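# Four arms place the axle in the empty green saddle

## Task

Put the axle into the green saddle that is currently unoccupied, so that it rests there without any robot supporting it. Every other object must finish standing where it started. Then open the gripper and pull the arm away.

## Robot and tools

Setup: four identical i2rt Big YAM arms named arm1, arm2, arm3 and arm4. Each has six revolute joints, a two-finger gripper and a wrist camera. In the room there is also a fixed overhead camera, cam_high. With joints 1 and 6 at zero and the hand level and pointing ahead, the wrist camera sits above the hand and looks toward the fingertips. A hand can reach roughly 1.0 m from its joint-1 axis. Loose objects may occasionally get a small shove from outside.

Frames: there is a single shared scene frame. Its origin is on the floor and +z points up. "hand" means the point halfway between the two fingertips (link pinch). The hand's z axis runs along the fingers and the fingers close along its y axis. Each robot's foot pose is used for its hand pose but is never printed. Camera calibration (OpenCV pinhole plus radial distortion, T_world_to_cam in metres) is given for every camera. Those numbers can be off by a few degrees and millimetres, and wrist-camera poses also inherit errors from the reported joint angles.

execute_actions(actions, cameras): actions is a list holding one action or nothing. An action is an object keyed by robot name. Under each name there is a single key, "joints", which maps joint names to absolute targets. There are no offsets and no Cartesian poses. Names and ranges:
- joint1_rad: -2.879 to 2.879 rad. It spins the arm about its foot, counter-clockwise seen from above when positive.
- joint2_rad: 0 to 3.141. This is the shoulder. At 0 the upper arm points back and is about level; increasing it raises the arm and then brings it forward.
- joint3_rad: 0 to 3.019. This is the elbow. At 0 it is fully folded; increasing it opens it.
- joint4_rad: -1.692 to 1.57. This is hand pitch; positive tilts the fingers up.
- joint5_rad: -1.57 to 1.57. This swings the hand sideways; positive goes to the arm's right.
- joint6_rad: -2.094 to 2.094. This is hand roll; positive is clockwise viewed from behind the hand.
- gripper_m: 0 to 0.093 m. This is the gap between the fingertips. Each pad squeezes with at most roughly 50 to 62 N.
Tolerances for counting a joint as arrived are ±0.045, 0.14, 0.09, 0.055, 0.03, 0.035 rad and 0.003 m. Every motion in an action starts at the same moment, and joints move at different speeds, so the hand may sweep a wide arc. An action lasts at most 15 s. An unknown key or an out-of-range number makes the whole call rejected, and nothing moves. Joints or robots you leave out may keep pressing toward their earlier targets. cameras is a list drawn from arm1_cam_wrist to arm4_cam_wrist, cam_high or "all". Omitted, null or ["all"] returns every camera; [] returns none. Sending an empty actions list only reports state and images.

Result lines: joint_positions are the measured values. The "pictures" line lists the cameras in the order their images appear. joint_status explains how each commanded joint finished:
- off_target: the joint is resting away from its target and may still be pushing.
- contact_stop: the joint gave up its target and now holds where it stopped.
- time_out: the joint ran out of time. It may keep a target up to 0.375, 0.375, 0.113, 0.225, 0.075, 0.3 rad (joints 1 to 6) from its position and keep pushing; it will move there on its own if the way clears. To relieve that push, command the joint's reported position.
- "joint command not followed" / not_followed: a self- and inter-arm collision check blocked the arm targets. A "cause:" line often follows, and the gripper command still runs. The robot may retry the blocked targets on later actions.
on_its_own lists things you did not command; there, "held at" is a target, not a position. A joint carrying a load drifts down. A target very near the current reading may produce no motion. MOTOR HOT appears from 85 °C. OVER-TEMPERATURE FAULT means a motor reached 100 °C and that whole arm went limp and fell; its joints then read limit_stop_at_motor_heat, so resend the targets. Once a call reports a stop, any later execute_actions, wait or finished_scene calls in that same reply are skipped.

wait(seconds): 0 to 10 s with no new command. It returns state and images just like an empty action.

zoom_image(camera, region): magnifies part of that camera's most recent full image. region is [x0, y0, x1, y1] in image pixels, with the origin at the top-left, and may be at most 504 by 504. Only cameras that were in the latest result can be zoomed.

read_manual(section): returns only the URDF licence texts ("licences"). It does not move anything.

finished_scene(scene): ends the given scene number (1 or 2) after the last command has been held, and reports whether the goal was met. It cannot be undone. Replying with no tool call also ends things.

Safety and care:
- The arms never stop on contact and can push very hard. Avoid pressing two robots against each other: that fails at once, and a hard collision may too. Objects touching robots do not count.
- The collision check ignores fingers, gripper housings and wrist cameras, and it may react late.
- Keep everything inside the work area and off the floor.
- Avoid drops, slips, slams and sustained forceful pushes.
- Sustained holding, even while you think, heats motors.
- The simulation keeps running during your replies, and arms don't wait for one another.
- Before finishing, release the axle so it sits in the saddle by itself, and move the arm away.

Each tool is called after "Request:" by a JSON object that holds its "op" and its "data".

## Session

Request:
{"op": "execute_actions", "data": {"actions": []}}

Scene clock: 0.00 s.
Motor temperatures (°C, as the motors report them): arm1=[24 24 28 21 23 23] | arm2=[25 26 27 25 24 25] | arm3=[25 25 25 23 25 22] | arm4=[25 23 24 24 25 25]
arm1.joint_positions: joint1_rad=+0.846 joint2_rad=+0.472 joint3_rad=+1.399 joint4_rad=-1.445 joint5_rad=-0.208 joint6_rad=+0.496 gripper_m=+0.094
arm1.joint_status: not commanded
arm1.hand: x=-0.4950 y=+0.2758 z=+1.3559 quat_wxyz=(-0.504, -0.450, -0.737, -0.027) (m; scene frame)
arm2.joint_positions: joint1_rad=+0.895 joint2_rad=+0.574 joint3_rad=+1.326 joint4_rad=-1.332 joint5_rad=+0.297 joint6_rad=-0.146 gripper_m=+0.094
arm2.joint_status: not commanded
arm2.hand: x=-0.7763 y=-0.1691 z=+1.3454 quat_wxyz=(-0.307, +0.820, -0.302, -0.377) (m; scene frame)
arm3.joint_positions: joint1_rad=+0.667 joint2_rad=+0.539 joint3_rad=+1.426 joint4_rad=-1.367 joint5_rad=+0.095 joint6_rad=+0.164 gripper_m=+0.094
arm3.joint_status: not commanded
arm3.hand: x=+0.7417 y=+0.1871 z=+1.3278 quat_wxyz=(-0.462, -0.469, -0.715, +0.236) (m; scene frame)
arm4.joint_positions: joint1_rad=+0.818 joint2_rad=+0.461 joint3_rad=+1.332 joint4_rad=-1.324 joint5_rad=+0.139 joint6_rad=+0.259 gripper_m=+0.095
arm4.joint_status: not commanded
arm4.hand: x=+0.5346 y=-0.2061 z=+1.3715 quat_wxyz=(-0.190, +0.714, -0.453, -0.499) (m; scene frame)
pictures: arm1_cam_wrist, arm2_cam_wrist, arm3_cam_wrist, arm4_cam_wrist, cam_high
camera_calibration (this result's frames):
arm1_cam_wrist: T_world_to_cam=[[-0.646264, -0.590573, -0.483287, 0.494653], [-0.51408, 0.804968, -0.296223, -0.0733949], [0.563972, 0.0570105, -0.823824, 1.50616], [0, 0, 0, 1]] pos_world=[-0.567484, 0.265342, 1.45813]
arm2_cam_wrist: T_world_to_cam=[[0.725426, 0.631228, 0.274424, 0.3029], [0.687357, -0.643495, -0.336831, 0.885439], [-0.0360269, 0.432973, -0.900687, 1.38306], [0, 0, 0, 1]] pos_world=[-0.778516, -0.220253, 1.46083]
arm3_cam_wrist: T_world_to_cam=[[-0.894939, -0.434285, -0.102376, 0.878463], [-0.350466, 0.826195, -0.441107, 0.691597], [0.276149, -0.358884, -0.891596, 1.16797], [0, 0, 0, 1]] pos_world=[0.706018, 0.229276, 1.43636]
arm4_cam_wrist: T_world_to_cam=[[0.838713, 0.511663, -0.186445, -0.0823346], [0.38037, -0.795426, -0.471822, 0.287252], [-0.389717, 0.324806, -0.861755, 1.57996], [0, 0, 0, 1]] pos_world=[0.575531, -0.242566, 1.48172]
Images, in order (width x height): arm1_cam_wrist 504x504, arm2_cam_wrist 504x504, arm3_cam_wrist 504x504, arm4_cam_wrist 504x504, cam_high 504x504.

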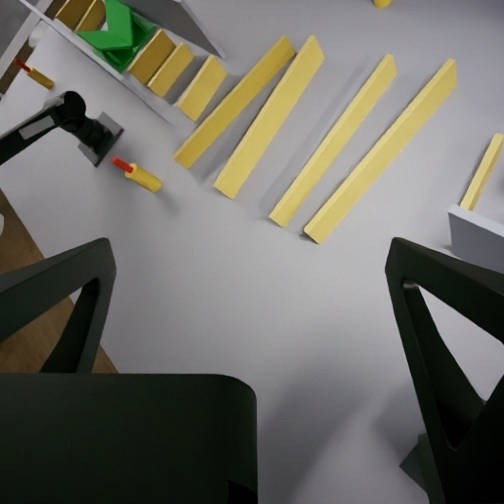

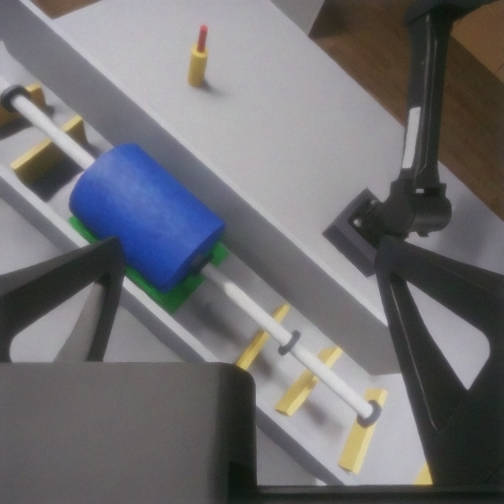

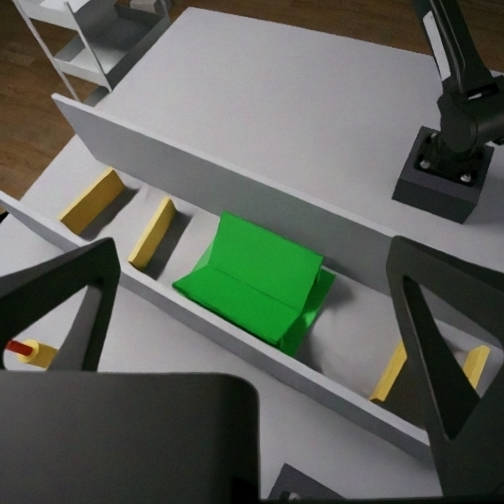

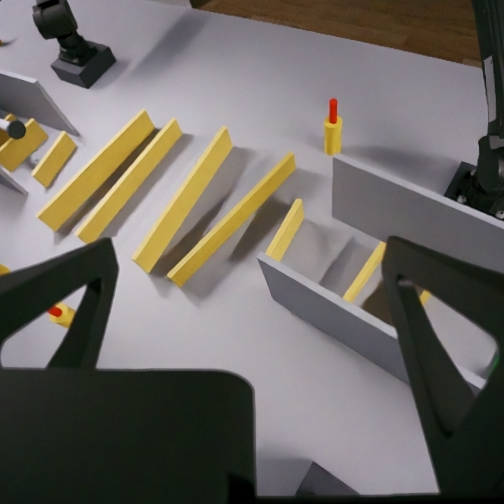

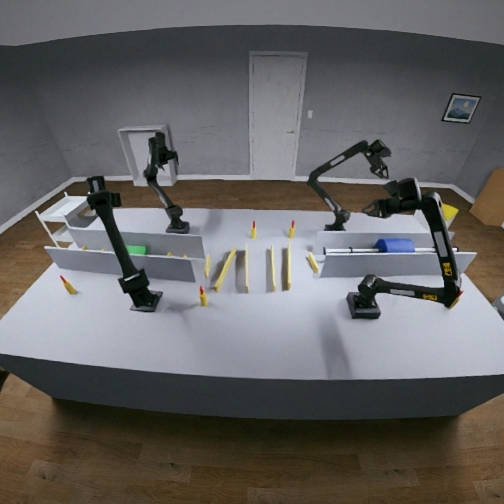

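Request:
{"op": "execute_actions", "data": {"actions": [{"arm1":{"joints":{"joint1_rad":-0.35,"joint2_rad":1.35,"joint3_rad":1.40,"joint4_rad":-1.59,"joint5_rad":0,"joint6_rad":-1.93}},"arm2":{"joints":{"joint1_rad":1.015,"joint2_rad":1.945,"joint3_rad":2.13,"joint4_rad":-1.68,"joint5_rad":0,"joint6_rad":-0.58}},"arm3":{"joints":{"joint1_rad":-0.6,"joint5_rad":0}},"arm4":{"joints":{"joint5_rad":0}}}], "cameras": ["arm1_cam_wrist","arm2_cam_wrist"]}}

Scene clock: 4.43 s.
Motor temperatures (°C, as the motors report them): arm1=[24 24 29 21 23 23] | arm2=[25 26 29 25 24 25] | arm3=[25 25 26 23 25 22] | arm4=[25 23 25 24 25 25]
arm1.joint_positions: joint1_rad=-0.349 joint2_rad=+1.371 joint3_rad=+1.381 joint4_rad=-1.579 joint5_rad=-0.001 joint6_rad=-1.919 gripper_m=+0.094
arm1.joint_status: all done
arm1.hand: x=-0.7731 y=-0.0202 z=+1.0847 quat_wxyz=(+0.005, -0.001, -1.000, +0.003) (m; scene frame)
arm2.joint_positions: joint1_rad=+1.007 joint2_rad=+1.954 joint3_rad=+2.078 joint4_rad=-1.665 joint5_rad=+0.003 joint6_rad=-0.572 gripper_m=+0.094
arm2.joint_status: all done
arm2.hand: x=-1.1530 y=-0.0144 z=+1.0798 quat_wxyz=(-0.007, +1.000, -0.002, -0.013) (m; scene frame)
arm3.joint_positions: joint1_rad=-0.595 joint2_rad=+0.539 joint3_rad=+1.426 joint4_rad=-1.367 joint5_rad=+0.002 joint6_rad=+0.164 gripper_m=+0.094
arm3.joint_status: all done
arm3.hand: x=+0.5295 y=+0.1975 z=+1.3286 quat_wxyz=(-0.270, -0.791, -0.322, +0.445) (m; scene frame)
arm4.joint_positions: joint1_rad=+0.818 joint2_rad=+0.461 joint3_rad=+1.332 joint4_rad=-1.324 joint5_rad=+0.003 joint6_rad=+0.259 gripper_m=+0.095
arm4.joint_status: all done
arm4.hand: x=+0.5172 y=-0.2215 z=+1.3710 quat_wxyz=(-0.135, +0.734, -0.422, -0.515) (m; scene frame)
pictures: arm1_cam_wrist, arm2_cam_wrist
camera_calibration (this result's frames):
arm1_cam_wrist: T_world_to_cam=[[0.00269768, -0.999762, 0.0216577, -0.0452366], [-0.807678, 0.0105915, 0.589529, -1.26224], [-0.589618, -0.0190828, -0.807457, 0.545352], [0, 0, 0, 1]] pos_world=[-0.697813, -0.02145, 1.18546]
arm2_cam_wrist: T_world_to_cam=[[0.00438383, 0.999932, 0.0107904, 0.0099636], [0.821514, -0.00975371, 0.570105, 0.338937], [0.570171, 0.00636524, -0.821501, 1.67057], [0, 0, 0, 1]] pos_world=[-1.231, -0.0172906, 1.17904]
Images, in order (width x height): arm1_cam_wrist 504x504, arm2_cam_wrist 504x504.

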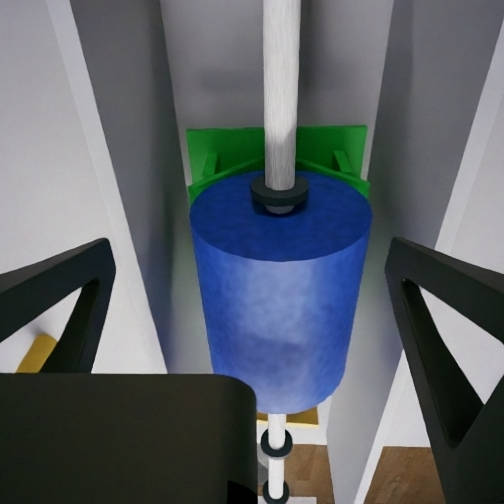

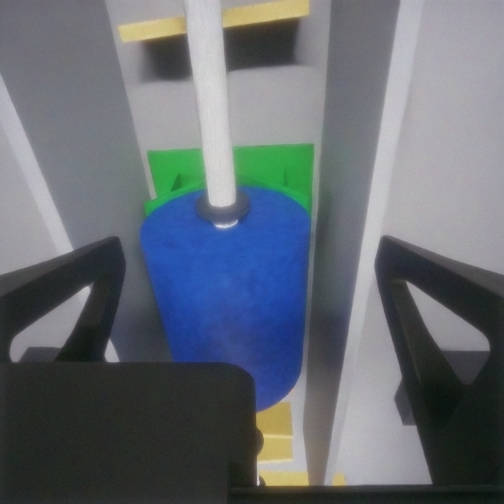

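Request:
{"op": "execute_actions", "data": {"actions": [{"arm1":{"joints":{"joint1_rad":-0.322,"joint2_rad":1.49,"joint3_rad":1.125,"joint4_rad":-1.165,"joint6_rad":-1.895,"gripper_m":0.07}},"arm2":{"joints":{"joint1_rad":1.055,"joint3_rad":1.70,"joint4_rad":-1.295,"joint6_rad":-0.53,"gripper_m":0.07}}}], "cameras": ["arm1_cam_wrist","arm2_cam_wrist"]}}

Scene clock: 7.10 s.
Motor temperatures (°C, as the motors report them): arm1=[24 24 29 21 23 23] | arm2=[25 27 29 25 24 25] | arm3=[25 25 27 23 25 22] | arm4=[25 23 25 24 25 25]
arm1.joint_positions: joint1_rad=-0.331 joint2_rad=+1.515 joint3_rad=+1.105 joint4_rad=-1.178 joint5_rad=-0.001 joint6_rad=-1.905 gripper_m=+0.070
arm1.joint_status: all done
arm1.hand: x=-0.7744 y=-0.0411 z=+0.9258 quat_wxyz=(+0.002, +0.001, -1.000, -0.006) (m; scene frame)
arm2.joint_positions: joint1_rad=+1.054 joint2_rad=+1.951 joint3_rad=+1.700 joint4_rad=-1.312 joint5_rad=+0.002 joint6_rad=-0.538 gripper_m=+0.070
arm2.joint_status: all done
arm2.hand: x=-1.1552 y=-0.0473 z=+0.9386 quat_wxyz=(-0.001, +1.000, +0.005, -0.004) (m; scene frame)
arm3.joint_positions: joint1_rad=-0.595 joint2_rad=+0.539 joint3_rad=+1.426 joint4_rad=-1.367 joint5_rad=+0.002 joint6_rad=+0.164 gripper_m=+0.094
arm3.joint_status: not commanded
arm3.hand: x=+0.5295 y=+0.1975 z=+1.3286 quat_wxyz=(-0.270, -0.791, -0.322, +0.445) (m; scene frame)
arm4.joint_positions: joint1_rad=+0.818 joint2_rad=+0.461 joint3_rad=+1.332 joint4_rad=-1.324 joint5_rad=+0.003 joint6_rad=+0.259 gripper_m=+0.095
arm4.joint_status: not commanded
arm4.hand: x=+0.5172 y=-0.2215 z=+1.3710 quat_wxyz=(-0.135, +0.734, -0.422, -0.515) (m; scene frame)
pictures: arm1_cam_wrist, arm2_cam_wrist
camera_calibration (this result's frames):
arm1_cam_wrist: T_world_to_cam=[[0.00588678, -0.999977, 0.00327084, -0.0431884], [-0.811444, -0.00286531, 0.584422, -1.16808], [-0.5844, -0.00609447, -0.811443, 0.424091], [0, 0, 0, 1]] pos_world=[-0.69974, -0.0439497, 1.02692]
arm2_cam_wrist: T_world_to_cam=[[-0.00916773, 0.999957, -0.0015876, 0.0403725], [0.811531, 0.00836782, 0.584249, 0.396992], [0.584237, 0.00406785, -0.811573, 1.56294], [0, 0, 0, 1]] pos_world=[-1.23493, -0.0500506, 1.03656]
Images, in order (width x height): arm1_cam_wrist 504x504, arm2_cam_wrist 504x504.

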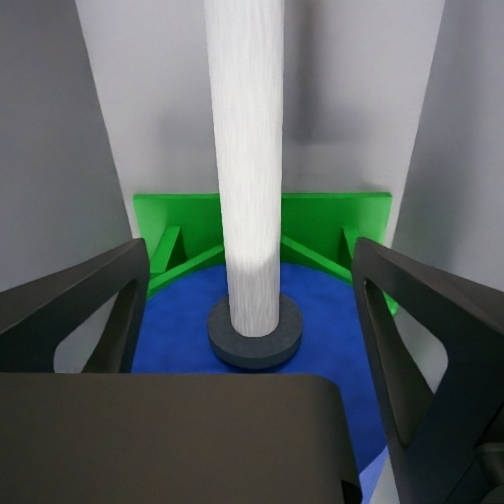

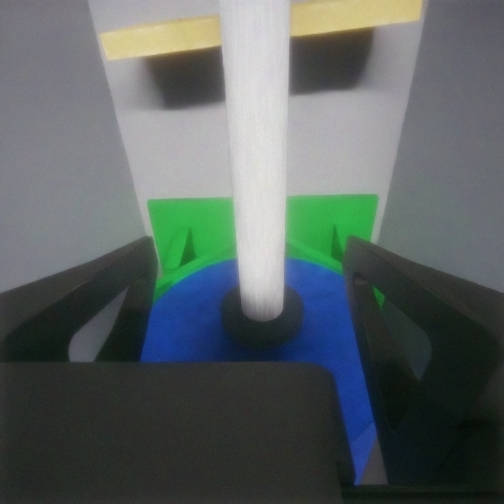

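Request:
{"op": "execute_actions", "data": {"actions": [{"arm1":{"joints":{"joint2_rad":1.54,"joint3_rad":1.054,"joint4_rad":-1.03}},"arm2":{"joints":{"joint1_rad":1.042,"joint2_rad":1.995,"joint3_rad":1.63,"joint4_rad":-1.18}}}], "cameras": ["arm1_cam_wrist","arm2_cam_wrist"]}}

Scene clock: 8.67 s.
Motor temperatures (°C, as the motors report them): arm1=[24 24 29 21 23 23] | arm2=[25 27 29 25 24 25] | arm3=[25 25 27 23 25 22] | arm4=[25 23 26 24 25 25]
arm1.joint_positions: joint1_rad=-0.331 joint2_rad=+1.531 joint3_rad=+1.046 joint4_rad=-1.043 joint5_rad=-0.001 joint6_rad=-1.905 gripper_m=+0.070
arm1.joint_status: all done
arm1.hand: x=-0.7775 y=-0.0493 z=+0.8996 quat_wxyz=(+0.012, +0.001, -1.000, +0.023) (m; scene frame)
arm2.joint_positions: joint1_rad=+1.054 joint2_rad=+1.994 joint3_rad=+1.634 joint4_rad=-1.197 joint5_rad=+0.002 joint6_rad=-0.538 gripper_m=+0.070
arm2.joint_status: all done
arm2.hand: x=-1.1577 y=-0.0461 z=+0.8897 quat_wxyz=(-0.002, +1.000, +0.004, -0.006) (m; scene frame)
arm3.joint_positions: joint1_rad=-0.595 joint2_rad=+0.539 joint3_rad=+1.426 joint4_rad=-1.367 joint5_rad=+0.002 joint6_rad=+0.164 gripper_m=+0.094
arm3.joint_status: not commanded
arm3.hand: x=+0.5295 y=+0.1975 z=+1.3286 quat_wxyz=(-0.270, -0.791, -0.322, +0.445) (m; scene frame)
arm4.joint_positions: joint1_rad=+0.818 joint2_rad=+0.461 joint3_rad=+1.332 joint4_rad=-1.324 joint5_rad=+0.003 joint6_rad=+0.259 gripper_m=+0.095
arm4.joint_status: not commanded
arm4.hand: x=+0.5172 y=-0.2215 z=+1.3710 quat_wxyz=(-0.135, +0.734, -0.422, -0.515) (m; scene frame)
pictures: arm1_cam_wrist, arm2_cam_wrist
camera_calibration (this result's frames):
arm1_cam_wrist: T_world_to_cam=[[0.00662601, -0.998193, 0.059725, -0.101398], [-0.79987, 0.0305541, 0.599395, -1.15812], [-0.600137, -0.0517438, -0.798222, 0.374642], [0, 0, 0, 1]] pos_world=[-0.700839, -0.0464439, 0.999275]
arm2_cam_wrist: T_world_to_cam=[[-0.00875897, 0.999961, 0.00133965, 0.0369952], [0.814411, 0.00635631, 0.580253, 0.434344], [0.580222, 0.00617345, -0.814435, 1.52264], [0, 0, 0, 1]] pos_world=[-1.23688, -0.0491545, 0.98801]
Images, in order (width x height): arm1_cam_wrist 504x504, arm2_cam_wrist 504x504.

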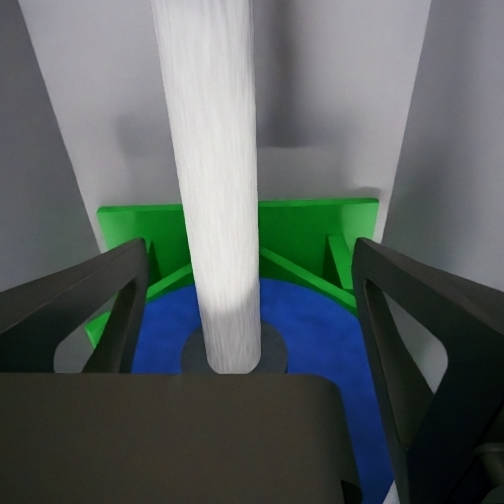

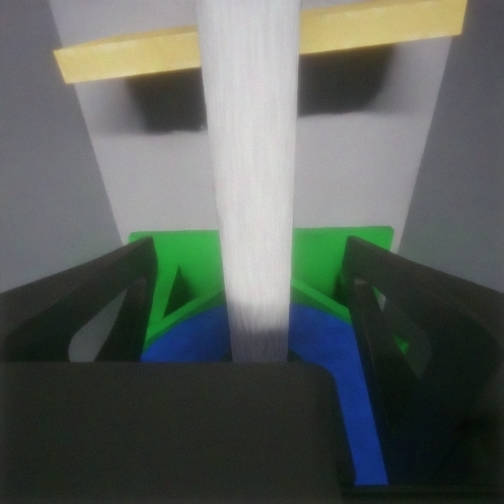

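Request:
{"op": "execute_actions", "data": {"actions": [{"arm1":{"joints":{"joint2_rad":1.57,"joint3_rad":1.04}},"arm2":{"joints":{"joint3_rad":1.615}}}], "cameras": ["arm1_cam_wrist"]}}

Scene clock: 9.70 s.
Motor temperatures (°C, as the motors report them): arm1=[24 24 29 21 23 23] | arm2=[25 27 29 25 24 25] | arm3=[25 25 27 23 25 22] | arm4=[25 23 26 24 25 25]
arm1.joint_positions: joint1_rad=-0.331 joint2_rad=+1.560 joint3_rad=+1.035 joint4_rad=-1.043 joint5_rad=-0.001 joint6_rad=-1.905 gripper_m=+0.070
arm1.joint_status: all done
arm1.hand: x=-0.7756 y=-0.0435 z=+0.8841 quat_wxyz=(+0.005, +0.001, -1.000, +0.004) (m; scene frame)
arm2.joint_positions: joint1_rad=+1.054 joint2_rad=+1.994 joint3_rad=+1.624 joint4_rad=-1.196 joint5_rad=+0.002 joint6_rad=-0.538 gripper_m=+0.070
arm2.joint_status: all done
arm2.hand: x=-1.1547 y=-0.0479 z=+0.8863 quat_wxyz=(+0.000, +1.000, +0.004, -0.003) (m; scene frame)
arm3.joint_positions: joint1_rad=-0.595 joint2_rad=+0.539 joint3_rad=+1.426 joint4_rad=-1.367 joint5_rad=+0.002 joint6_rad=+0.164 gripper_m=+0.094
arm3.joint_status: not commanded
arm3.hand: x=+0.5295 y=+0.1975 z=+1.3286 quat_wxyz=(-0.270, -0.791, -0.322, +0.445) (m; scene frame)
arm4.joint_positions: joint1_rad=+0.818 joint2_rad=+0.461 joint3_rad=+1.332 joint4_rad=-1.324 joint5_rad=+0.003 joint6_rad=+0.259 gripper_m=+0.095
arm4.joint_status: not commanded
arm4.hand: x=+0.5172 y=-0.2215 z=+1.3710 quat_wxyz=(-0.135, +0.734, -0.422, -0.515) (m; scene frame)
pictures: arm1_cam_wrist
camera_calibration (this result's frames):
arm1_cam_wrist: T_world_to_cam=[[0.00576029, -0.999734, 0.0223421, -0.0623933], [-0.807567, 0.00852592, 0.589714, -1.1459], [-0.589747, -0.0214397, -0.807303, 0.381115], [0, 0, 0, 1]] pos_world=[-0.700274, -0.0444358, 0.984825]
Images, in order (width x height): arm1_cam_wrist 504x504.

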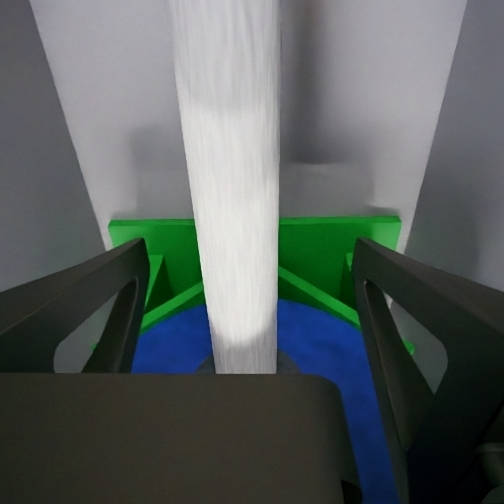

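Request:
{"op": "execute_actions", "data": {"actions": [{"arm1":{"joints":{"gripper_m":0}},"arm2":{"joints":{"gripper_m":0}}}], "cameras": []}}

Request:
{"op": "execute_actions", "data": {"actions": [{"arm1":{"joints":{"joint2_rad":1.47,"joint3_rad":1.20,"joint4_rad":-1.185}},"arm2":{"joints":{"joint2_rad":1.90,"joint3_rad":1.78,"joint4_rad":-1.31}}}], "cameras": []}}

Scene clock: 12.20 s.
Motor temperatures (°C, as the motors report them): arm1=[24 24 30 21 23 23] | arm2=[25 27 29 25 24 25] | arm3=[25 25 27 23 25 22] | arm4=[25 23 26 24 25 25]
arm1.joint_positions: joint1_rad=-0.331 joint2_rad=+1.559 joint3_rad=+1.031 joint4_rad=-1.049 joint5_rad=+0.005 joint6_rad=-1.907 gripper_m=+0.023
arm1.joint_status: gripper_m off_target (ended at +0.023, target +0.000)
arm1.hand: x=-0.7754 y=-0.0399 z=+0.8832 quat_wxyz=(+0.006, +0.002, -1.000, -0.002) (m; scene frame)
arm2.joint_positions: joint1_rad=+1.048 joint2_rad=+1.994 joint3_rad=+1.624 joint4_rad=-1.187 joint5_rad=+0.006 joint6_rad=-0.546 gripper_m=+0.024
arm2.joint_status: gripper_m off_target (ended at +0.024, target +0.000)
arm2.hand: x=-1.1545 y=-0.0433 z=+0.8863 quat_wxyz=(-0.004, +1.000, +0.006, -0.005) (m; scene frame)
arm3.joint_positions: joint1_rad=-0.595 joint2_rad=+0.539 joint3_rad=+1.426 joint4_rad=-1.367 joint5_rad=+0.002 joint6_rad=+0.164 gripper_m=+0.094
arm3.joint_status: not commanded
arm3.hand: x=+0.5295 y=+0.1975 z=+1.3286 quat_wxyz=(-0.270, -0.791, -0.322, +0.445) (m; scene frame)
arm4.joint_positions: joint1_rad=+0.818 joint2_rad=+0.461 joint3_rad=+1.332 joint4_rad=-1.324 joint5_rad=+0.003 joint6_rad=+0.259 gripper_m=+0.095
arm4.joint_status: not commanded
arm4.hand: x=+0.5172 y=-0.2215 z=+1.3710 quat_wxyz=(-0.135, +0.734, -0.422, -0.515) (m; scene frame)
pictures: none
No camera images: the call's "cameras" was empty. Leave "cameras" out to get every camera's image.

Scene clock: 14.20 s.
Motor temperatures (°C, as the motors report them): arm1=[24 24 30 21 23 23] | arm2=[25 28 30 25 24 25] | arm3=[25 25 27 23 25 22] | arm4=[25 23 26 24 25 25]
arm1.joint_positions: joint1_rad=-0.320 joint2_rad=+1.524 joint3_rad=+1.129 joint4_rad=-1.175 joint5_rad=+0.001 joint6_rad=-1.880 gripper_m=+0.023
arm1.joint_status: all done
arm1.hand: x=-0.7735 y=-0.0524 z=+0.9311 quat_wxyz=(+0.006, -0.006, -1.000, +0.003) (m; scene frame)
arm2.joint_positions: joint1_rad=+1.048 joint2_rad=+1.943 joint3_rad=+1.688 joint4_rad=-1.298 joint5_rad=+0.001 joint6_rad=-0.528 gripper_m=+0.024
arm2.joint_status: joint3_rad time_out (moved +0.064 of +0.156); the others done
arm2.on_its_own: joint3_rad reads +1.688 and still pushes toward +1.780 since a time_out
arm2.hand: x=-1.1529 y=-0.0450 z=+0.9385 quat_wxyz=(-0.002, +1.000, -0.004, -0.008) (m; scene frame)
arm3.joint_positions: joint1_rad=-0.595 joint2_rad=+0.539 joint3_rad=+1.426 joint4_rad=-1.367 joint5_rad=+0.002 joint6_rad=+0.164 gripper_m=+0.094
arm3.joint_status: not commanded
arm3.hand: x=+0.5295 y=+0.1975 z=+1.3286 quat_wxyz=(-0.270, -0.791, -0.322, +0.445) (m; scene frame)
arm4.joint_positions: joint1_rad=+0.818 joint2_rad=+0.461 joint3_rad=+1.332 joint4_rad=-1.324 joint5_rad=+0.003 joint6_rad=+0.259 gripper_m=+0.095
arm4.joint_status: not commanded
arm4.hand: x=+0.5172 y=-0.2215 z=+1.3710 quat_wxyz=(-0.135, +0.734, -0.422, -0.515) (m; scene frame)
pictures: none
No camera images: the call's "cameras" was empty. Leave "cameras" out to get every camera's image.

Request:
{"op": "execute_actions", "data": {"actions": [{"arm1":{"joints":{"joint2_rad":1.395,"joint3_rad":1.315,"joint4_rad":-1.375}},"arm2":{"joints":{"joint2_rad":1.885,"joint3_rad":1.925,"joint4_rad":-1.485}},"arm4":{"joints":{"joint1_rad":1.062,"joint2_rad":1.97,"joint3_rad":2.16,"joint4_rad":-1.69,"joint6_rad":-0.54}}}], "cameras": ["cam_high","arm1_cam_wrist"]}}

Scene clock: 17.57 s.
Motor temperatures (°C, as the motors report them): arm1=[24 24 31 21 23 23] | arm2=[25 28 32 25 24 25] | arm3=[25 25 28 23 25 22] | arm4=[25 23 26 24 25 25]
arm1.joint_positions: joint1_rad=-0.324 joint2_rad=+1.440 joint3_rad=+1.246 joint4_rad=-1.362 joint5_rad=+0.004 joint6_rad=-1.889 gripper_m=+0.023
arm1.joint_status: all done
arm1.hand: x=-0.7726 y=-0.0450 z=+1.0072 quat_wxyz=(+0.009, -0.004, -1.000, +0.009) (m; scene frame)
arm2.joint_positions: joint1_rad=+1.046 joint2_rad=+1.924 joint3_rad=+1.831 joint4_rad=-1.480 joint5_rad=+0.003 joint6_rad=-0.537 gripper_m=+0.024
arm2.joint_status: joint3_rad time_out (moved +0.143 of +0.237); the others done
arm2.on_its_own: joint3_rad reads +1.831 and still pushes toward +1.925 since a time_out
arm2.hand: x=-1.1515 y=-0.0435 z=+1.0032 quat_wxyz=(+0.002, +1.000, +0.000, +0.001) (m; scene frame)
arm3.joint_positions: joint1_rad=-0.595 joint2_rad=+0.539 joint3_rad=+1.426 joint4_rad=-1.367 joint5_rad=+0.002 joint6_rad=+0.164 gripper_m=+0.094
arm3.joint_status: not commanded
arm3.hand: x=+0.5295 y=+0.1975 z=+1.3286 quat_wxyz=(-0.270, -0.791, -0.322, +0.445) (m; scene frame)
arm4.joint_positions: joint1_rad=+1.055 joint2_rad=+1.995 joint3_rad=+2.121 joint4_rad=-1.678 joint5_rad=+0.003 joint6_rad=-0.531 gripper_m=+0.095
arm4.joint_status: all done
arm4.hand: x=+0.1085 y=-0.0273 z=+1.0793 quat_wxyz=(-0.005, +1.000, -0.005, -0.012) (m; scene frame)
pictures: arm1_cam_wrist, cam_high
camera_calibration (this result's frames):
arm1_cam_wrist: T_world_to_cam=[[-0.00313268, -0.999453, 0.0329279, -0.0841608], [-0.80255, 0.022157, 0.596173, -1.2181], [-0.596576, -0.0245587, -0.80218, 0.471611], [0, 0, 0, 1]] pos_world=[-0.696495, -0.0455433, 1.10728]
Images, in order (width x height): arm1_cam_wrist 504x504, cam_high 504x504.

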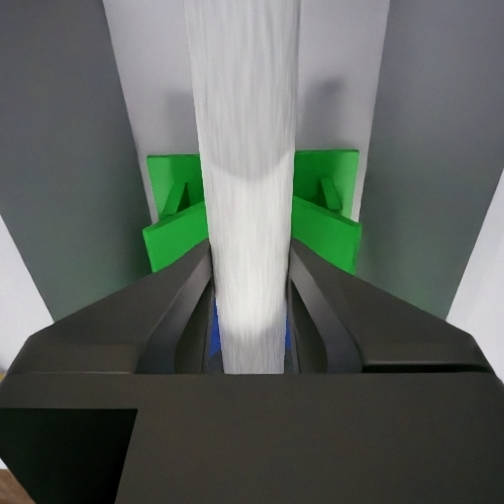

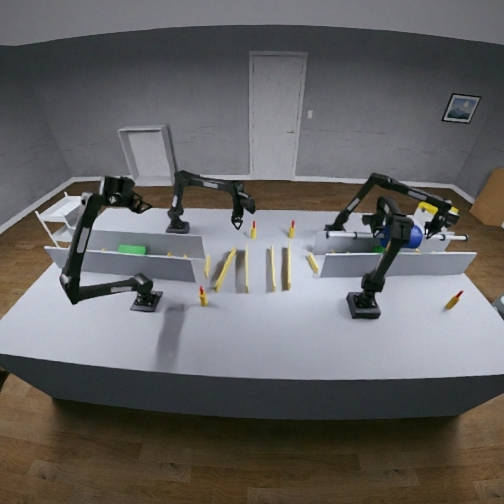

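Request:
{"op": "execute_actions", "data": {"actions": [{"arm1":{"joints":{"joint1_rad":0.06,"joint2_rad":1.34,"joint3_rad":1.20,"joint4_rad":-1.345,"joint6_rad":-1.512}},"arm2":{"joints":{"joint1_rad":0.865,"joint2_rad":1.555,"joint3_rad":1.425,"joint4_rad":-1.355,"joint6_rad":-0.724}}}], "cameras": []}}

Request:
{"op": "execute_actions", "data": {"actions": [{"arm1":{"joints":{"joint1_rad":0.43,"joint2_rad":1.45,"joint3_rad":1.34,"joint4_rad":-1.355,"joint6_rad":-1.141}},"arm2":{"joints":{"joint1_rad":0.585,"joint2_rad":1.29,"joint3_rad":1.14,"joint4_rad":-1.34,"joint6_rad":-1.003}}}], "cameras": ["cam_high"]}}

Scene clock: 20.53 s.
Motor temperatures (°C, as the motors report them): arm1=[24 25 32 21 23 23] | arm2=[25 28 33 25 24 25] | arm3=[25 25 28 23 25 22] | arm4=[25 24 27 24 25 25]
arm1.joint_positions: joint1_rad=+0.060 joint2_rad=+1.394 joint3_rad=+1.158 joint4_rad=-1.351 joint5_rad=+0.003 joint6_rad=-1.510 gripper_m=+0.023
arm1.joint_status: all done
arm1.hand: x=-0.6160 y=-0.0377 z=+0.9901 quat_wxyz=(+0.007, -0.001, -1.000, -0.006) (m; scene frame)
arm2.joint_positions: joint1_rad=+0.857 joint2_rad=+1.587 joint3_rad=+1.405 joint4_rad=-1.362 joint5_rad=-0.006 joint6_rad=-0.725 gripper_m=+0.024
arm2.joint_status: all done
arm2.hand: x=-0.9978 y=-0.0322 z=+1.0149 quat_wxyz=(-0.004, +1.000, +0.000, -0.013) (m; scene frame)
arm3.joint_positions: joint1_rad=-0.595 joint2_rad=+0.539 joint3_rad=+1.426 joint4_rad=-1.367 joint5_rad=+0.002 joint6_rad=+0.164 gripper_m=+0.094
arm3.joint_status: not commanded
arm3.hand: x=+0.5295 y=+0.1975 z=+1.3286 quat_wxyz=(-0.270, -0.791, -0.322, +0.445) (m; scene frame)
arm4.joint_positions: joint1_rad=+1.055 joint2_rad=+1.995 joint3_rad=+2.121 joint4_rad=-1.678 joint5_rad=+0.003 joint6_rad=-0.531 gripper_m=+0.095
arm4.joint_status: not commanded
arm4.hand: x=+0.1085 y=-0.0273 z=+1.0793 quat_wxyz=(-0.005, +1.000, -0.005, -0.012) (m; scene frame)
pictures: none
No camera images: the call's "cameras" was empty. Leave "cameras" out to get every camera's image.

Scene clock: 21.60 s.
Motor temperatures (°C, as the motors report them): arm1=[24 25 32 21 23 23] | arm2=[25 28 32 25 24 25] | arm3=[25 25 28 23 25 22] | arm4=[25 24 27 24 25 25]
arm1.joint_positions: joint1_rad=+0.437 joint2_rad=+1.484 joint3_rad=+1.260 joint4_rad=-1.355 joint5_rad=-0.005 joint6_rad=-1.147 gripper_m=+0.023
arm1.joint_status: all done
arm1.hand: x=-0.4573 y=-0.0359 z=+0.9915 quat_wxyz=(+0.005, +0.006, -1.000, -0.002) (m; scene frame)
arm2.joint_positions: joint1_rad=+0.576 joint2_rad=+1.312 joint3_rad=+1.119 joint4_rad=-1.339 joint5_rad=-0.010 joint6_rad=-1.009 gripper_m=+0.024
arm2.joint_status: all done
arm2.hand: x=-0.8414 y=-0.0330 z=+1.0168 quat_wxyz=(-0.012, +1.000, +0.002, -0.015) (m; scene frame)
arm3.joint_positions: joint1_rad=-0.595 joint2_rad=+0.539 joint3_rad=+1.426 joint4_rad=-1.367 joint5_rad=+0.002 joint6_rad=+0.164 gripper_m=+0.094
arm3.joint_status: not commanded
arm3.hand: x=+0.5295 y=+0.1975 z=+1.3286 quat_wxyz=(-0.270, -0.791, -0.322, +0.445) (m; scene frame)
arm4.joint_positions: joint1_rad=+1.055 joint2_rad=+1.995 joint3_rad=+2.121 joint4_rad=-1.678 joint5_rad=+0.003 joint6_rad=-0.531 gripper_m=+0.095
arm4.joint_status: not commanded
arm4.hand: x=+0.1085 y=-0.0273 z=+1.0793 quat_wxyz=(-0.005, +1.000, -0.005, -0.012) (m; scene frame)
pictures: cam_high
Images, in order (width x height): cam_high 504x504.

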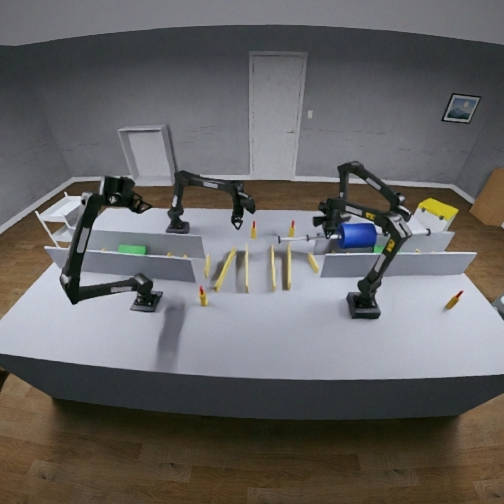

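Request:
{"op": "execute_actions", "data": {"actions": [{"arm1":{"joints":{"joint1_rad":0.70,"joint2_rad":1.655,"joint3_rad":1.63,"joint4_rad":-1.43,"joint6_rad":-0.862}},"arm2":{"joints":{"joint1_rad":0.165,"joint2_rad":1.155,"joint3_rad":0.995,"joint4_rad":-1.385,"joint6_rad":-1.428}}}], "cameras": []}}

Request:
{"op": "execute_actions", "data": {"actions": [{"arm1":{"joints":{"joint1_rad":0.895,"joint2_rad":1.955,"joint3_rad":2.075,"joint4_rad":-1.565,"joint6_rad":-0.67}},"arm2":{"joints":{"joint1_rad":-0.322,"joint2_rad":1.21,"joint3_rad":1.09,"joint4_rad":-1.365,"joint6_rad":-1.917}}}], "cameras": ["cam_high","arm4_cam_wrist"]}}

Scene clock: 23.53 s.
Motor temperatures (°C, as the motors report them): arm1=[24 25 33 21 23 23] | arm2=[25 28 32 25 24 25] | arm3=[25 25 28 23 25 22] | arm4=[25 24 27 24 25 25]
arm1.joint_positions: joint1_rad=+0.705 joint2_rad=+1.707 joint3_rad=+1.544 joint4_rad=-1.417 joint5_rad=-0.005 joint6_rad=-0.878 gripper_m=+0.023
arm1.joint_status: all done
arm1.hand: x=-0.3042 y=-0.0416 z=+0.9954 quat_wxyz=(+0.006, +0.006, -1.000, -0.003) (m; scene frame)
arm2.joint_positions: joint1_rad=+0.170 joint2_rad=+1.172 joint3_rad=+0.980 joint4_rad=-1.377 joint5_rad=+0.001 joint6_rad=-1.421 gripper_m=+0.024
arm2.joint_status: all done
arm2.hand: x=-0.6885 y=-0.0402 z=+1.0086 quat_wxyz=(+0.001, +1.000, +0.004, -0.001) (m; scene frame)
arm3.joint_positions: joint1_rad=-0.595 joint2_rad=+0.539 joint3_rad=+1.426 joint4_rad=-1.367 joint5_rad=+0.002 joint6_rad=+0.164 gripper_m=+0.094
arm3.joint_status: not commanded
arm3.hand: x=+0.5295 y=+0.1975 z=+1.3286 quat_wxyz=(-0.270, -0.791, -0.322, +0.445) (m; scene frame)
arm4.joint_positions: joint1_rad=+1.055 joint2_rad=+1.995 joint3_rad=+2.121 joint4_rad=-1.678 joint5_rad=+0.003 joint6_rad=-0.531 gripper_m=+0.095
arm4.joint_status: not commanded
arm4.hand: x=+0.1085 y=-0.0273 z=+1.0793 quat_wxyz=(-0.005, +1.000, -0.005, -0.012) (m; scene frame)
pictures: none
No camera images: the call's "cameras" was empty. Leave "cameras" out to get every camera's image.

Scene clock: 24.80 s.
Motor temperatures (°C, as the motors report them): arm1=[24 25 34 21 23 23] | arm2=[25 28 33 25 24 25] | arm3=[25 25 28 23 25 22] | arm4=[25 24 27 24 25 25]
arm1.joint_positions: joint1_rad=+0.893 joint2_rad=+2.025 joint3_rad=+1.995 joint4_rad=-1.559 joint5_rad=-0.003 joint6_rad=-0.675 gripper_m=+0.023
arm1.joint_status: all done
arm1.hand: x=-0.1508 y=-0.0425 z=+0.9888 quat_wxyz=(+0.012, -0.002, -1.000, -0.004) (m; scene frame)
arm2.joint_positions: joint1_rad=-0.315 joint2_rad=+1.229 joint3_rad=+1.013 joint4_rad=-1.361 joint5_rad=+0.001 joint6_rad=-1.895 gripper_m=+0.024
arm2.joint_status: all done
arm2.hand: x=-0.5330 y=-0.0362 z=+1.0035 quat_wxyz=(+0.005, +1.000, -0.001, -0.001) (m; scene frame)
arm3.joint_positions: joint1_rad=-0.595 joint2_rad=+0.539 joint3_rad=+1.426 joint4_rad=-1.367 joint5_rad=+0.002 joint6_rad=+0.164 gripper_m=+0.094
arm3.joint_status: not commanded
arm3.hand: x=+0.5295 y=+0.1975 z=+1.3286 quat_wxyz=(-0.270, -0.791, -0.322, +0.445) (m; scene frame)
arm4.joint_positions: joint1_rad=+1.055 joint2_rad=+1.995 joint3_rad=+2.121 joint4_rad=-1.678 joint5_rad=+0.003 joint6_rad=-0.531 gripper_m=+0.095
arm4.joint_status: not commanded
arm4.hand: x=+0.1085 y=-0.0273 z=+1.0793 quat_wxyz=(-0.005, +1.000, -0.005, -0.012) (m; scene frame)
pictures: arm4_cam_wrist, cam_high
camera_calibration (this result's frames):
arm4_cam_wrist: T_world_to_cam=[[0.0189131, 0.999736, 0.0130198, 0.0160476], [0.829448, -0.02296, 0.558113, -0.685608], [0.558264, 0.00024359, -0.829663, 0.957724], [0, 0, 0, 1]] pos_world=[0.0337097, -0.0320183, 1.17703]
Images, in order (width x height): arm4_cam_wrist 504x504, cam_high 504x504.

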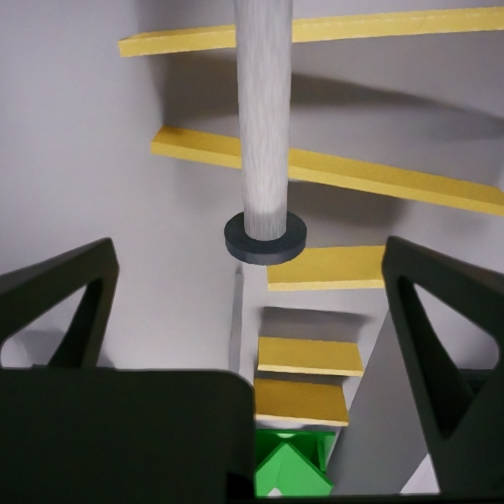

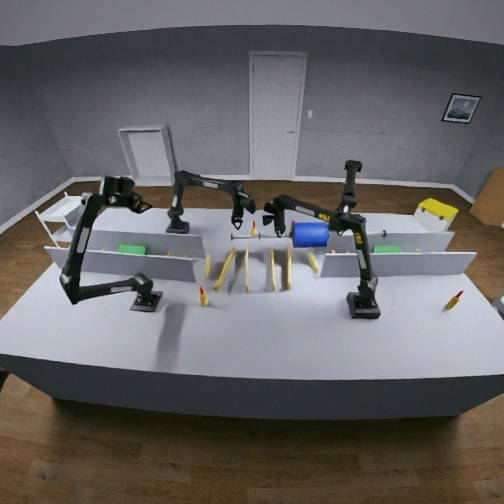

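Request:
{"op": "execute_actions", "data": {"actions": [{"arm4":{"joints":{"joint2_rad":2.025,"joint3_rad":1.96,"joint4_rad":-1.475,"gripper_m":0.07}}}], "cameras": ["arm4_cam_wrist"]}}

Scene clock: 26.93 s.
Motor temperatures (°C, as the motors report them): arm1=[24 25 34 21 23 23] | arm2=[25 28 33 25 24 25] | arm3=[25 25 28 23 25 22] | arm4=[25 24 28 24 25 25]
arm1.joint_positions: joint1_rad=+0.893 joint2_rad=+2.025 joint3_rad=+1.995 joint4_rad=-1.559 joint5_rad=-0.003 joint6_rad=-0.675 gripper_m=+0.023
arm1.joint_status: not commanded
arm1.hand: x=-0.1508 y=-0.0425 z=+0.9888 quat_wxyz=(+0.012, -0.002, -1.000, -0.004) (m; scene frame)
arm2.joint_positions: joint1_rad=-0.315 joint2_rad=+1.229 joint3_rad=+1.013 joint4_rad=-1.361 joint5_rad=+0.001 joint6_rad=-1.895 gripper_m=+0.024
arm2.joint_status: not commanded
arm2.hand: x=-0.5330 y=-0.0362 z=+1.0035 quat_wxyz=(+0.005, +1.000, -0.001, -0.001) (m; scene frame)
arm3.joint_positions: joint1_rad=-0.595 joint2_rad=+0.539 joint3_rad=+1.426 joint4_rad=-1.367 joint5_rad=+0.002 joint6_rad=+0.164 gripper_m=+0.094
arm3.joint_status: not commanded
arm3.hand: x=+0.5295 y=+0.1975 z=+1.3286 quat_wxyz=(-0.270, -0.791, -0.322, +0.445) (m; scene frame)
arm4.joint_positions: joint1_rad=+1.055 joint2_rad=+2.036 joint3_rad=+1.950 joint4_rad=-1.489 joint5_rad=+0.003 joint6_rad=-0.532 gripper_m=+0.070
arm4.joint_status: all done
arm4.hand: x=+0.1003 y=-0.0230 z=+0.9891 quat_wxyz=(+0.001, +1.000, -0.005, -0.002) (m; scene frame)
pictures: arm4_cam_wrist
camera_calibration (this result's frames):
arm4_cam_wrist: T_world_to_cam=[[0.0182345, 0.999833, 0.00121212, 0.0248641], [0.817974, -0.015615, 0.575043, -0.643765], [0.574966, -0.00949415, -0.818122, 0.874145], [0, 0, 0, 1]] pos_world=[0.0235257, -0.0266131, 1.08532]
Images, in order (width x height): arm4_cam_wrist 504x504.

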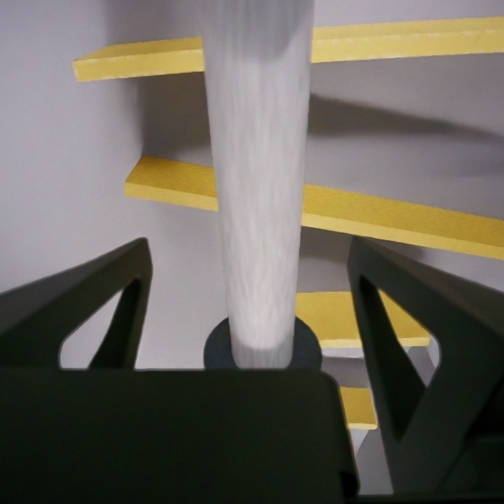

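Good.

Request:
{"op": "execute_actions", "data": {"actions": [{"arm4":{"joints":{"gripper_m":0}}}], "cameras": []}}

Request:
{"op": "execute_actions", "data": {"actions": [{"arm4":{"joints":{"joint2_rad":1.985,"joint3_rad":2.0}},"arm2":{"joints":{"joint2_rad":1.195,"joint3_rad":1.10}},"arm1":{"joints":{"joint2_rad":2.0,"joint3_rad":2.02}}}], "cameras": []}}

Request:
{"op": "execute_actions", "data": {"actions": [{"arm1":{"joints":{"gripper_m":0.075}}}], "cameras": []}}

Request:
{"op": "execute_actions", "data": {"actions": [{"arm1":{"joints":{"joint2_rad":1.85,"joint4_rad":-1.68}}}], "cameras": ["cam_high"]}}

Scene clock: 28.50 s.
Motor temperatures (°C, as the motors report them): arm1=[24 26 34 21 23 23] | arm2=[25 28 34 25 24 25] | arm3=[25 25 29 23 25 22] | arm4=[25 24 28 24 25 25]
arm1.joint_positions: joint1_rad=+0.892 joint2_rad=+2.025 joint3_rad=+1.996 joint4_rad=-1.559 joint5_rad=+0.000 joint6_rad=-0.674 gripper_m=+0.023
arm1.joint_status: not commanded
arm1.hand: x=-0.1511 y=-0.0434 z=+0.9892 quat_wxyz=(+0.012, -0.003, -1.000, -0.003) (m; scene frame)
arm2.joint_positions: joint1_rad=-0.315 joint2_rad=+1.229 joint3_rad=+1.013 joint4_rad=-1.361 joint5_rad=-0.002 joint6_rad=-1.895 gripper_m=+0.024
arm2.joint_status: not commanded
arm2.hand: x=-0.5335 y=-0.0361 z=+1.0035 quat_wxyz=(+0.005, +1.000, -0.001, -0.003) (m; scene frame)
arm3.joint_positions: joint1_rad=-0.595 joint2_rad=+0.539 joint3_rad=+1.426 joint4_rad=-1.367 joint5_rad=+0.002 joint6_rad=+0.164 gripper_m=+0.094
arm3.joint_status: not commanded
arm3.hand: x=+0.5295 y=+0.1975 z=+1.3286 quat_wxyz=(-0.270, -0.791, -0.322, +0.445) (m; scene frame)
arm4.joint_positions: joint1_rad=+1.055 joint2_rad=+2.036 joint3_rad=+1.950 joint4_rad=-1.485 joint5_rad=+0.005 joint6_rad=-0.538 gripper_m=+0.024
arm4.joint_status: gripper_m off_target (ended at +0.024, target +0.000)
arm4.hand: x=+0.0999 y=-0.0220 z=+0.9891 quat_wxyz=(-0.001, +1.000, -0.002, -0.003) (m; scene frame)
pictures: none
No camera images: the call's "cameras" was empty. Leave "cameras" out to get every camera's image.

Scene clock: 29.07 s.
Motor temperatures (°C, as the motors report them): arm1=[24 26 34 21 23 23] | arm2=[25 28 34 25 24 25] | arm3=[25 25 29 23 25 22] | arm4=[25 25 28 24 25 25]
arm1.joint_positions: joint1_rad=+0.892 joint2_rad=+2.025 joint3_rad=+1.996 joint4_rad=-1.559 joint5_rad=+0.000 joint6_rad=-0.674 gripper_m=+0.023
arm1.joint_status: all done
arm1.hand: x=-0.1511 y=-0.0435 z=+0.9890 quat_wxyz=(+0.012, -0.003, -1.000, -0.003) (m; scene frame)
arm2.joint_positions: joint1_rad=-0.315 joint2_rad=+1.229 joint3_rad=+1.013 joint4_rad=-1.361 joint5_rad=-0.002 joint6_rad=-1.895 gripper_m=+0.024
arm2.joint_status: all done
arm2.hand: x=-0.5335 y=-0.0361 z=+1.0035 quat_wxyz=(+0.005, +1.000, -0.001, -0.003) (m; scene frame)
arm3.joint_positions: joint1_rad=-0.595 joint2_rad=+0.539 joint3_rad=+1.426 joint4_rad=-1.367 joint5_rad=+0.002 joint6_rad=+0.164 gripper_m=+0.094
arm3.joint_status: not commanded
arm3.hand: x=+0.5295 y=+0.1975 z=+1.3286 quat_wxyz=(-0.270, -0.791, -0.322, +0.445) (m; scene frame)
arm4.joint_positions: joint1_rad=+1.055 joint2_rad=+2.033 joint3_rad=+1.950 joint4_rad=-1.485 joint5_rad=+0.005 joint6_rad=-0.538 gripper_m=+0.024
arm4.joint_status: all done
arm4.hand: x=+0.1000 y=-0.0221 z=+0.9907 quat_wxyz=(-0.001, +1.000, -0.002, -0.004) (m; scene frame)
pictures: none
No camera images: the call's "cameras" was empty. Leave "cameras" out to get every camera's image.

Scene clock: 29.73 s.
Motor temperatures (°C, as the motors report them): arm1=[24 26 34 21 23 23] | arm2=[25 28 34 25 24 25] | arm3=[25 25 29 23 25 22] | arm4=[25 25 28 24 25 25]
arm1.joint_positions: joint1_rad=+0.892 joint2_rad=+2.024 joint3_rad=+1.996 joint4_rad=-1.559 joint5_rad=+0.000 joint6_rad=-0.673 gripper_m=+0.075
arm1.joint_status: all done
arm1.hand: x=-0.1511 y=-0.0434 z=+0.9897 quat_wxyz=(+0.011, -0.004, -1.000, -0.003) (m; scene frame)
arm2.joint_positions: joint1_rad=-0.315 joint2_rad=+1.229 joint3_rad=+1.013 joint4_rad=-1.361 joint5_rad=-0.002 joint6_rad=-1.895 gripper_m=+0.024
arm2.joint_status: not commanded
arm2.hand: x=-0.5334 y=-0.0361 z=+1.0035 quat_wxyz=(+0.005, +1.000, -0.001, -0.003) (m; scene frame)
arm3.joint_positions: joint1_rad=-0.595 joint2_rad=+0.539 joint3_rad=+1.426 joint4_rad=-1.367 joint5_rad=+0.002 joint6_rad=+0.164 gripper_m=+0.094
arm3.joint_status: not commanded
arm3.hand: x=+0.5295 y=+0.1975 z=+1.3286 quat_wxyz=(-0.270, -0.791, -0.322, +0.445) (m; scene frame)
arm4.joint_positions: joint1_rad=+1.055 joint2_rad=+2.033 joint3_rad=+1.950 joint4_rad=-1.485 joint5_rad=+0.005 joint6_rad=-0.538 gripper_m=+0.024
arm4.joint_status: not commanded
arm4.hand: x=+0.0998 y=-0.0222 z=+0.9907 quat_wxyz=(-0.002, +1.000, -0.002, -0.004) (m; scene frame)
pictures: none
No camera images: the call's "cameras" was empty. Leave "cameras" out to get every camera's image.

Scene clock: 30.83 s.
Motor temperatures (°C, as the motors report them): arm1=[24 26 34 21 23 23] | arm2=[25 28 34 25 24 25] | arm3=[25 25 29 23 25 22] | arm4=[25 25 28 24 25 25]
arm1.joint_positions: joint1_rad=+0.892 joint2_rad=+1.841 joint3_rad=+1.996 joint4_rad=-1.667 joint5_rad=+0.000 joint6_rad=-0.673 gripper_m=+0.075
arm1.joint_status: all done
joint sent to its limit — the command would take arm1.joint4_rad past its lower limit, so that joint was sent only as far as its limit.
arm1.hand: x=-0.1861 y=-0.0137 z=+1.0964 quat_wxyz=(-0.018, -0.003, -1.000, +0.021) (m; scene frame)
arm2.joint_positions: joint1_rad=-0.315 joint2_rad=+1.229 joint3_rad=+1.013 joint4_rad=-1.361 joint5_rad=-0.002 joint6_rad=-1.895 gripper_m=+0.024
arm2.joint_status: not commanded
arm2.hand: x=-0.5334 y=-0.0361 z=+1.0035 quat_wxyz=(+0.005, +1.000, -0.001, -0.003) (m; scene frame)
arm3.joint_positions: joint1_rad=-0.595 joint2_rad=+0.539 joint3_rad=+1.426 joint4_rad=-1.367 joint5_rad=+0.002 joint6_rad=+0.164 gripper_m=+0.094
arm3.joint_status: not commanded
arm3.hand: x=+0.5295 y=+0.1975 z=+1.3286 quat_wxyz=(-0.270, -0.791, -0.322, +0.445) (m; scene frame)
arm4.joint_positions: joint1_rad=+1.055 joint2_rad=+2.033 joint3_rad=+1.950 joint4_rad=-1.485 joint5_rad=+0.005 joint6_rad=-0.538 gripper_m=+0.024
arm4.joint_status: not commanded
arm4.hand: x=+0.0998 y=-0.0222 z=+0.9907 quat_wxyz=(-0.002, +1.000, -0.002, -0.004) (m; scene frame)
pictures: cam_high
Images, in order (width x height): cam_high 504x504.

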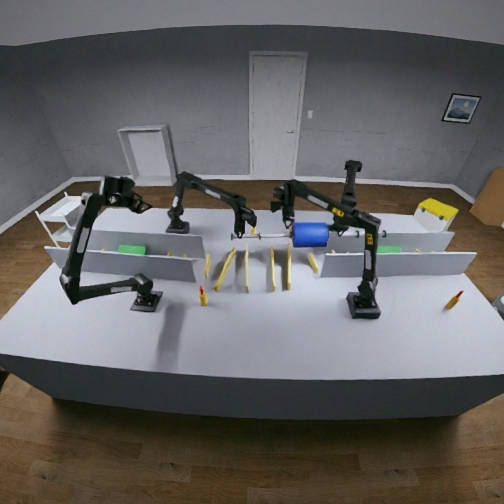

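Request:
{"op": "execute_actions", "data": {"actions": [{"arm1":{"joints":{"joint2_rad":0.8,"joint3_rad":1.12,"joint6_rad":-1.95}}}], "cameras": []}}

Request:
{"op": "execute_actions", "data": {"actions": [{"arm1":{"joints":{"joint1_rad":-0.368}}}], "cameras": []}}

Request:
{"op": "execute_actions", "data": {"actions": [{"arm1":{"joints":{"joint2_rad":1.415,"joint3_rad":1.50,"joint4_rad":-1.59}}}], "cameras": ["cam_high","arm1_cam_wrist"]}}

Scene clock: 33.93 s.
Motor temperatures (°C, as the motors report them): arm1=[24 26 34 21 23 23] | arm2=[25 28 35 25 24 25] | arm3=[25 25 29 23 25 22] | arm4=[25 25 28 24 25 25]
arm1.joint_positions: joint1_rad=+0.892 joint2_rad=+0.810 joint3_rad=+1.113 joint4_rad=-1.673 joint5_rad=+0.000 joint6_rad=-1.940 gripper_m=+0.075
arm1.joint_status: all done
arm1.hand: x=-0.4630 y=+0.2107 z=+1.1321 quat_wxyz=(-0.020, +0.587, -0.804, +0.096) (m; scene frame)
arm2.joint_positions: joint1_rad=-0.315 joint2_rad=+1.229 joint3_rad=+1.013 joint4_rad=-1.361 joint5_rad=-0.002 joint6_rad=-1.895 gripper_m=+0.024
arm2.joint_status: not commanded
arm2.hand: x=-0.5334 y=-0.0361 z=+1.0035 quat_wxyz=(+0.005, +1.000, -0.001, -0.003) (m; scene frame)
arm3.joint_positions: joint1_rad=-0.595 joint2_rad=+0.539 joint3_rad=+1.426 joint4_rad=-1.367 joint5_rad=+0.002 joint6_rad=+0.164 gripper_m=+0.094
arm3.joint_status: not commanded
arm3.hand: x=+0.5295 y=+0.1975 z=+1.3286 quat_wxyz=(-0.270, -0.791, -0.322, +0.445) (m; scene frame)
arm4.joint_positions: joint1_rad=+1.055 joint2_rad=+2.033 joint3_rad=+1.950 joint4_rad=-1.485 joint5_rad=+0.005 joint6_rad=-0.538 gripper_m=+0.024
arm4.joint_status: not commanded
arm4.hand: x=+0.0998 y=-0.0222 z=+0.9907 quat_wxyz=(-0.002, +1.000, -0.002, -0.004) (m; scene frame)
pictures: none
No camera images: the call's "cameras" was empty. Leave "cameras" out to get every camera's image.

Scene clock: 35.57 s.
Motor temperatures (°C, as the motors report them): arm1=[24 26 34 21 23 23] | arm2=[25 28 35 25 24 25] | arm3=[25 25 29 23 25 22] | arm4=[25 25 28 24 25 25]
arm1.joint_positions: joint1_rad=-0.360 joint2_rad=+0.810 joint3_rad=+1.113 joint4_rad=-1.673 joint5_rad=+0.000 joint6_rad=-1.940 gripper_m=+0.075
arm1.joint_status: all done
arm1.hand: x=-0.7160 y=+0.1427 z=+1.1351 quat_wxyz=(+0.041, +0.004, -0.994, +0.096) (m; scene frame)
arm2.joint_positions: joint1_rad=-0.315 joint2_rad=+1.229 joint3_rad=+1.013 joint4_rad=-1.361 joint5_rad=-0.002 joint6_rad=-1.895 gripper_m=+0.024
arm2.joint_status: not commanded
arm2.hand: x=-0.5334 y=-0.0361 z=+1.0035 quat_wxyz=(+0.005, +1.000, -0.001, -0.003) (m; scene frame)
arm3.joint_positions: joint1_rad=-0.595 joint2_rad=+0.539 joint3_rad=+1.426 joint4_rad=-1.367 joint5_rad=+0.002 joint6_rad=+0.164 gripper_m=+0.094
arm3.joint_status: not commanded
arm3.hand: x=+0.5295 y=+0.1975 z=+1.3286 quat_wxyz=(-0.270, -0.791, -0.322, +0.445) (m; scene frame)
arm4.joint_positions: joint1_rad=+1.055 joint2_rad=+2.033 joint3_rad=+1.950 joint4_rad=-1.485 joint5_rad=+0.005 joint6_rad=-0.538 gripper_m=+0.024
arm4.joint_status: not commanded
arm4.hand: x=+0.0998 y=-0.0222 z=+0.9907 quat_wxyz=(-0.002, +1.000, -0.002, -0.004) (m; scene frame)
pictures: none
No camera images: the call's "cameras" was empty. Leave "cameras" out to get every camera's image.

Scene clock: 36.90 s.
Motor temperatures (°C, as the motors report them): arm1=[24 25 34 21 23 23] | arm2=[25 28 36 25 24 25] | arm3=[25 25 29 23 25 22] | arm4=[25 25 29 24 25 25]
arm1.joint_positions: joint1_rad=-0.360 joint2_rad=+1.440 joint3_rad=+1.456 joint4_rad=-1.597 joint5_rad=+0.000 joint6_rad=-1.941 gripper_m=+0.075
arm1.joint_status: all done
arm1.hand: x=-0.7856 y=-0.0405 z=+1.0870 quat_wxyz=(+0.003, +0.004, -1.000, -0.002) (m; scene frame)
arm2.joint_positions: joint1_rad=-0.315 joint2_rad=+1.229 joint3_rad=+1.013 joint4_rad=-1.361 joint5_rad=-0.002 joint6_rad=-1.895 gripper_m=+0.024
arm2.joint_status: not commanded
arm2.hand: x=-0.5334 y=-0.0361 z=+1.0035 quat_wxyz=(+0.005, +1.000, -0.001, -0.003) (m; scene frame)
arm3.joint_positions: joint1_rad=-0.595 joint2_rad=+0.539 joint3_rad=+1.426 joint4_rad=-1.367 joint5_rad=+0.002 joint6_rad=+0.164 gripper_m=+0.094
arm3.joint_status: not commanded
arm3.hand: x=+0.5295 y=+0.1975 z=+1.3286 quat_wxyz=(-0.270, -0.791, -0.322, +0.445) (m; scene frame)
arm4.joint_positions: joint1_rad=+1.055 joint2_rad=+2.033 joint3_rad=+1.950 joint4_rad=-1.485 joint5_rad=+0.005 joint6_rad=-0.538 gripper_m=+0.024
arm4.joint_status: not commanded
arm4.hand: x=+0.0998 y=-0.0222 z=+0.9907 quat_wxyz=(-0.002, +1.000, -0.002, -0.004) (m; scene frame)
pictures: arm1_cam_wrist, cam_high
camera_calibration (this result's frames):
arm1_cam_wrist: T_world_to_cam=[[0.0128362, -0.999868, 0.00991181, -0.0448058], [-0.809807, -0.00458037, 0.586678, -1.27261], [-0.586555, -0.0155573, -0.80976, 0.544485], [0, 0, 0, 1]] pos_world=[-0.710623, -0.0421582, 1.18796]
Images, in order (width x height): arm1_cam_wrist 504x504, cam_high 504x504.

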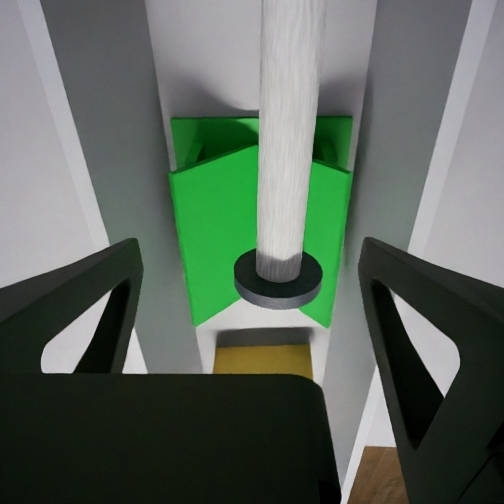

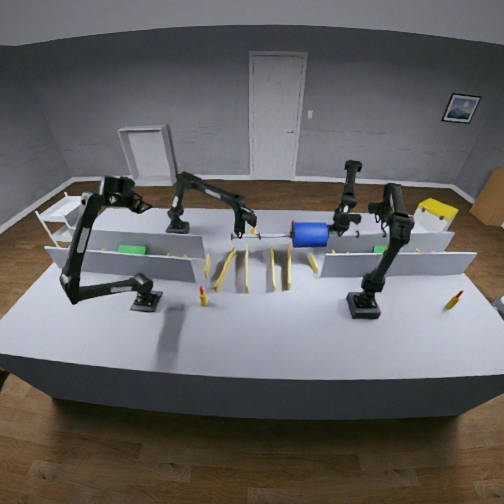

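Request:
{"op": "execute_actions", "data": {"actions": [{"arm1":{"joints":{"joint2_rad":1.485,"joint3_rad":1.335,"joint4_rad":-1.403}}}], "cameras": ["arm1_cam_wrist"]}}

Scene clock: 38.77 s.
Motor temperatures (°C, as the motors report them): arm1=[24 25 34 21 23 23] | arm2=[25 28 36 25 24 25] | arm3=[25 25 29 23 25 22] | arm4=[25 25 29 24 25 25]
arm1.joint_positions: joint1_rad=-0.360 joint2_rad=+1.492 joint3_rad=+1.322 joint4_rad=-1.416 joint5_rad=+0.000 joint6_rad=-1.941 gripper_m=+0.075
arm1.joint_status: all done
arm1.hand: x=-0.7911 y=-0.0533 z=+1.0150 quat_wxyz=(+0.003, +0.004, -1.000, -0.005) (m; scene frame)
arm2.joint_positions: joint1_rad=-0.315 joint2_rad=+1.229 joint3_rad=+1.013 joint4_rad=-1.361 joint5_rad=-0.002 joint6_rad=-1.895 gripper_m=+0.024
arm2.joint_status: not commanded
arm2.hand: x=-0.5334 y=-0.0361 z=+1.0035 quat_wxyz=(+0.005, +1.000, -0.001, -0.003) (m; scene frame)
arm3.joint_positions: joint1_rad=-0.595 joint2_rad=+0.539 joint3_rad=+1.426 joint4_rad=-1.367 joint5_rad=+0.002 joint6_rad=+0.164 gripper_m=+0.094
arm3.joint_status: not commanded
arm3.hand: x=+0.5295 y=+0.1975 z=+1.3286 quat_wxyz=(-0.270, -0.791, -0.322, +0.445) (m; scene frame)
arm4.joint_positions: joint1_rad=+1.055 joint2_rad=+2.033 joint3_rad=+1.950 joint4_rad=-1.485 joint5_rad=+0.005 joint6_rad=-0.538 gripper_m=+0.024
arm4.joint_status: not commanded
arm4.hand: x=+0.0998 y=-0.0222 z=+0.9907 quat_wxyz=(-0.002, +1.000, -0.002, -0.004) (m; scene frame)
pictures: arm1_cam_wrist
camera_calibration (this result's frames):
arm1_cam_wrist: T_world_to_cam=[[0.0127861, -0.999902, 0.00565097, -0.0525673], [-0.810756, -0.00705931, 0.585342, -1.23441], [-0.585245, -0.0120658, -0.810767, 0.485039], [0, 0, 0, 1]] pos_world=[-0.716265, -0.0554239, 1.1161]
Images, in order (width x height): arm1_cam_wrist 504x504.

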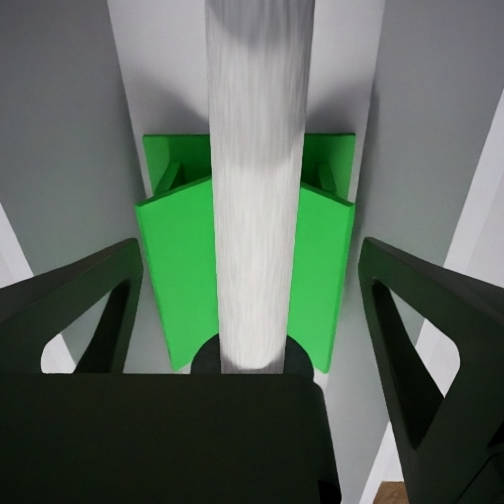

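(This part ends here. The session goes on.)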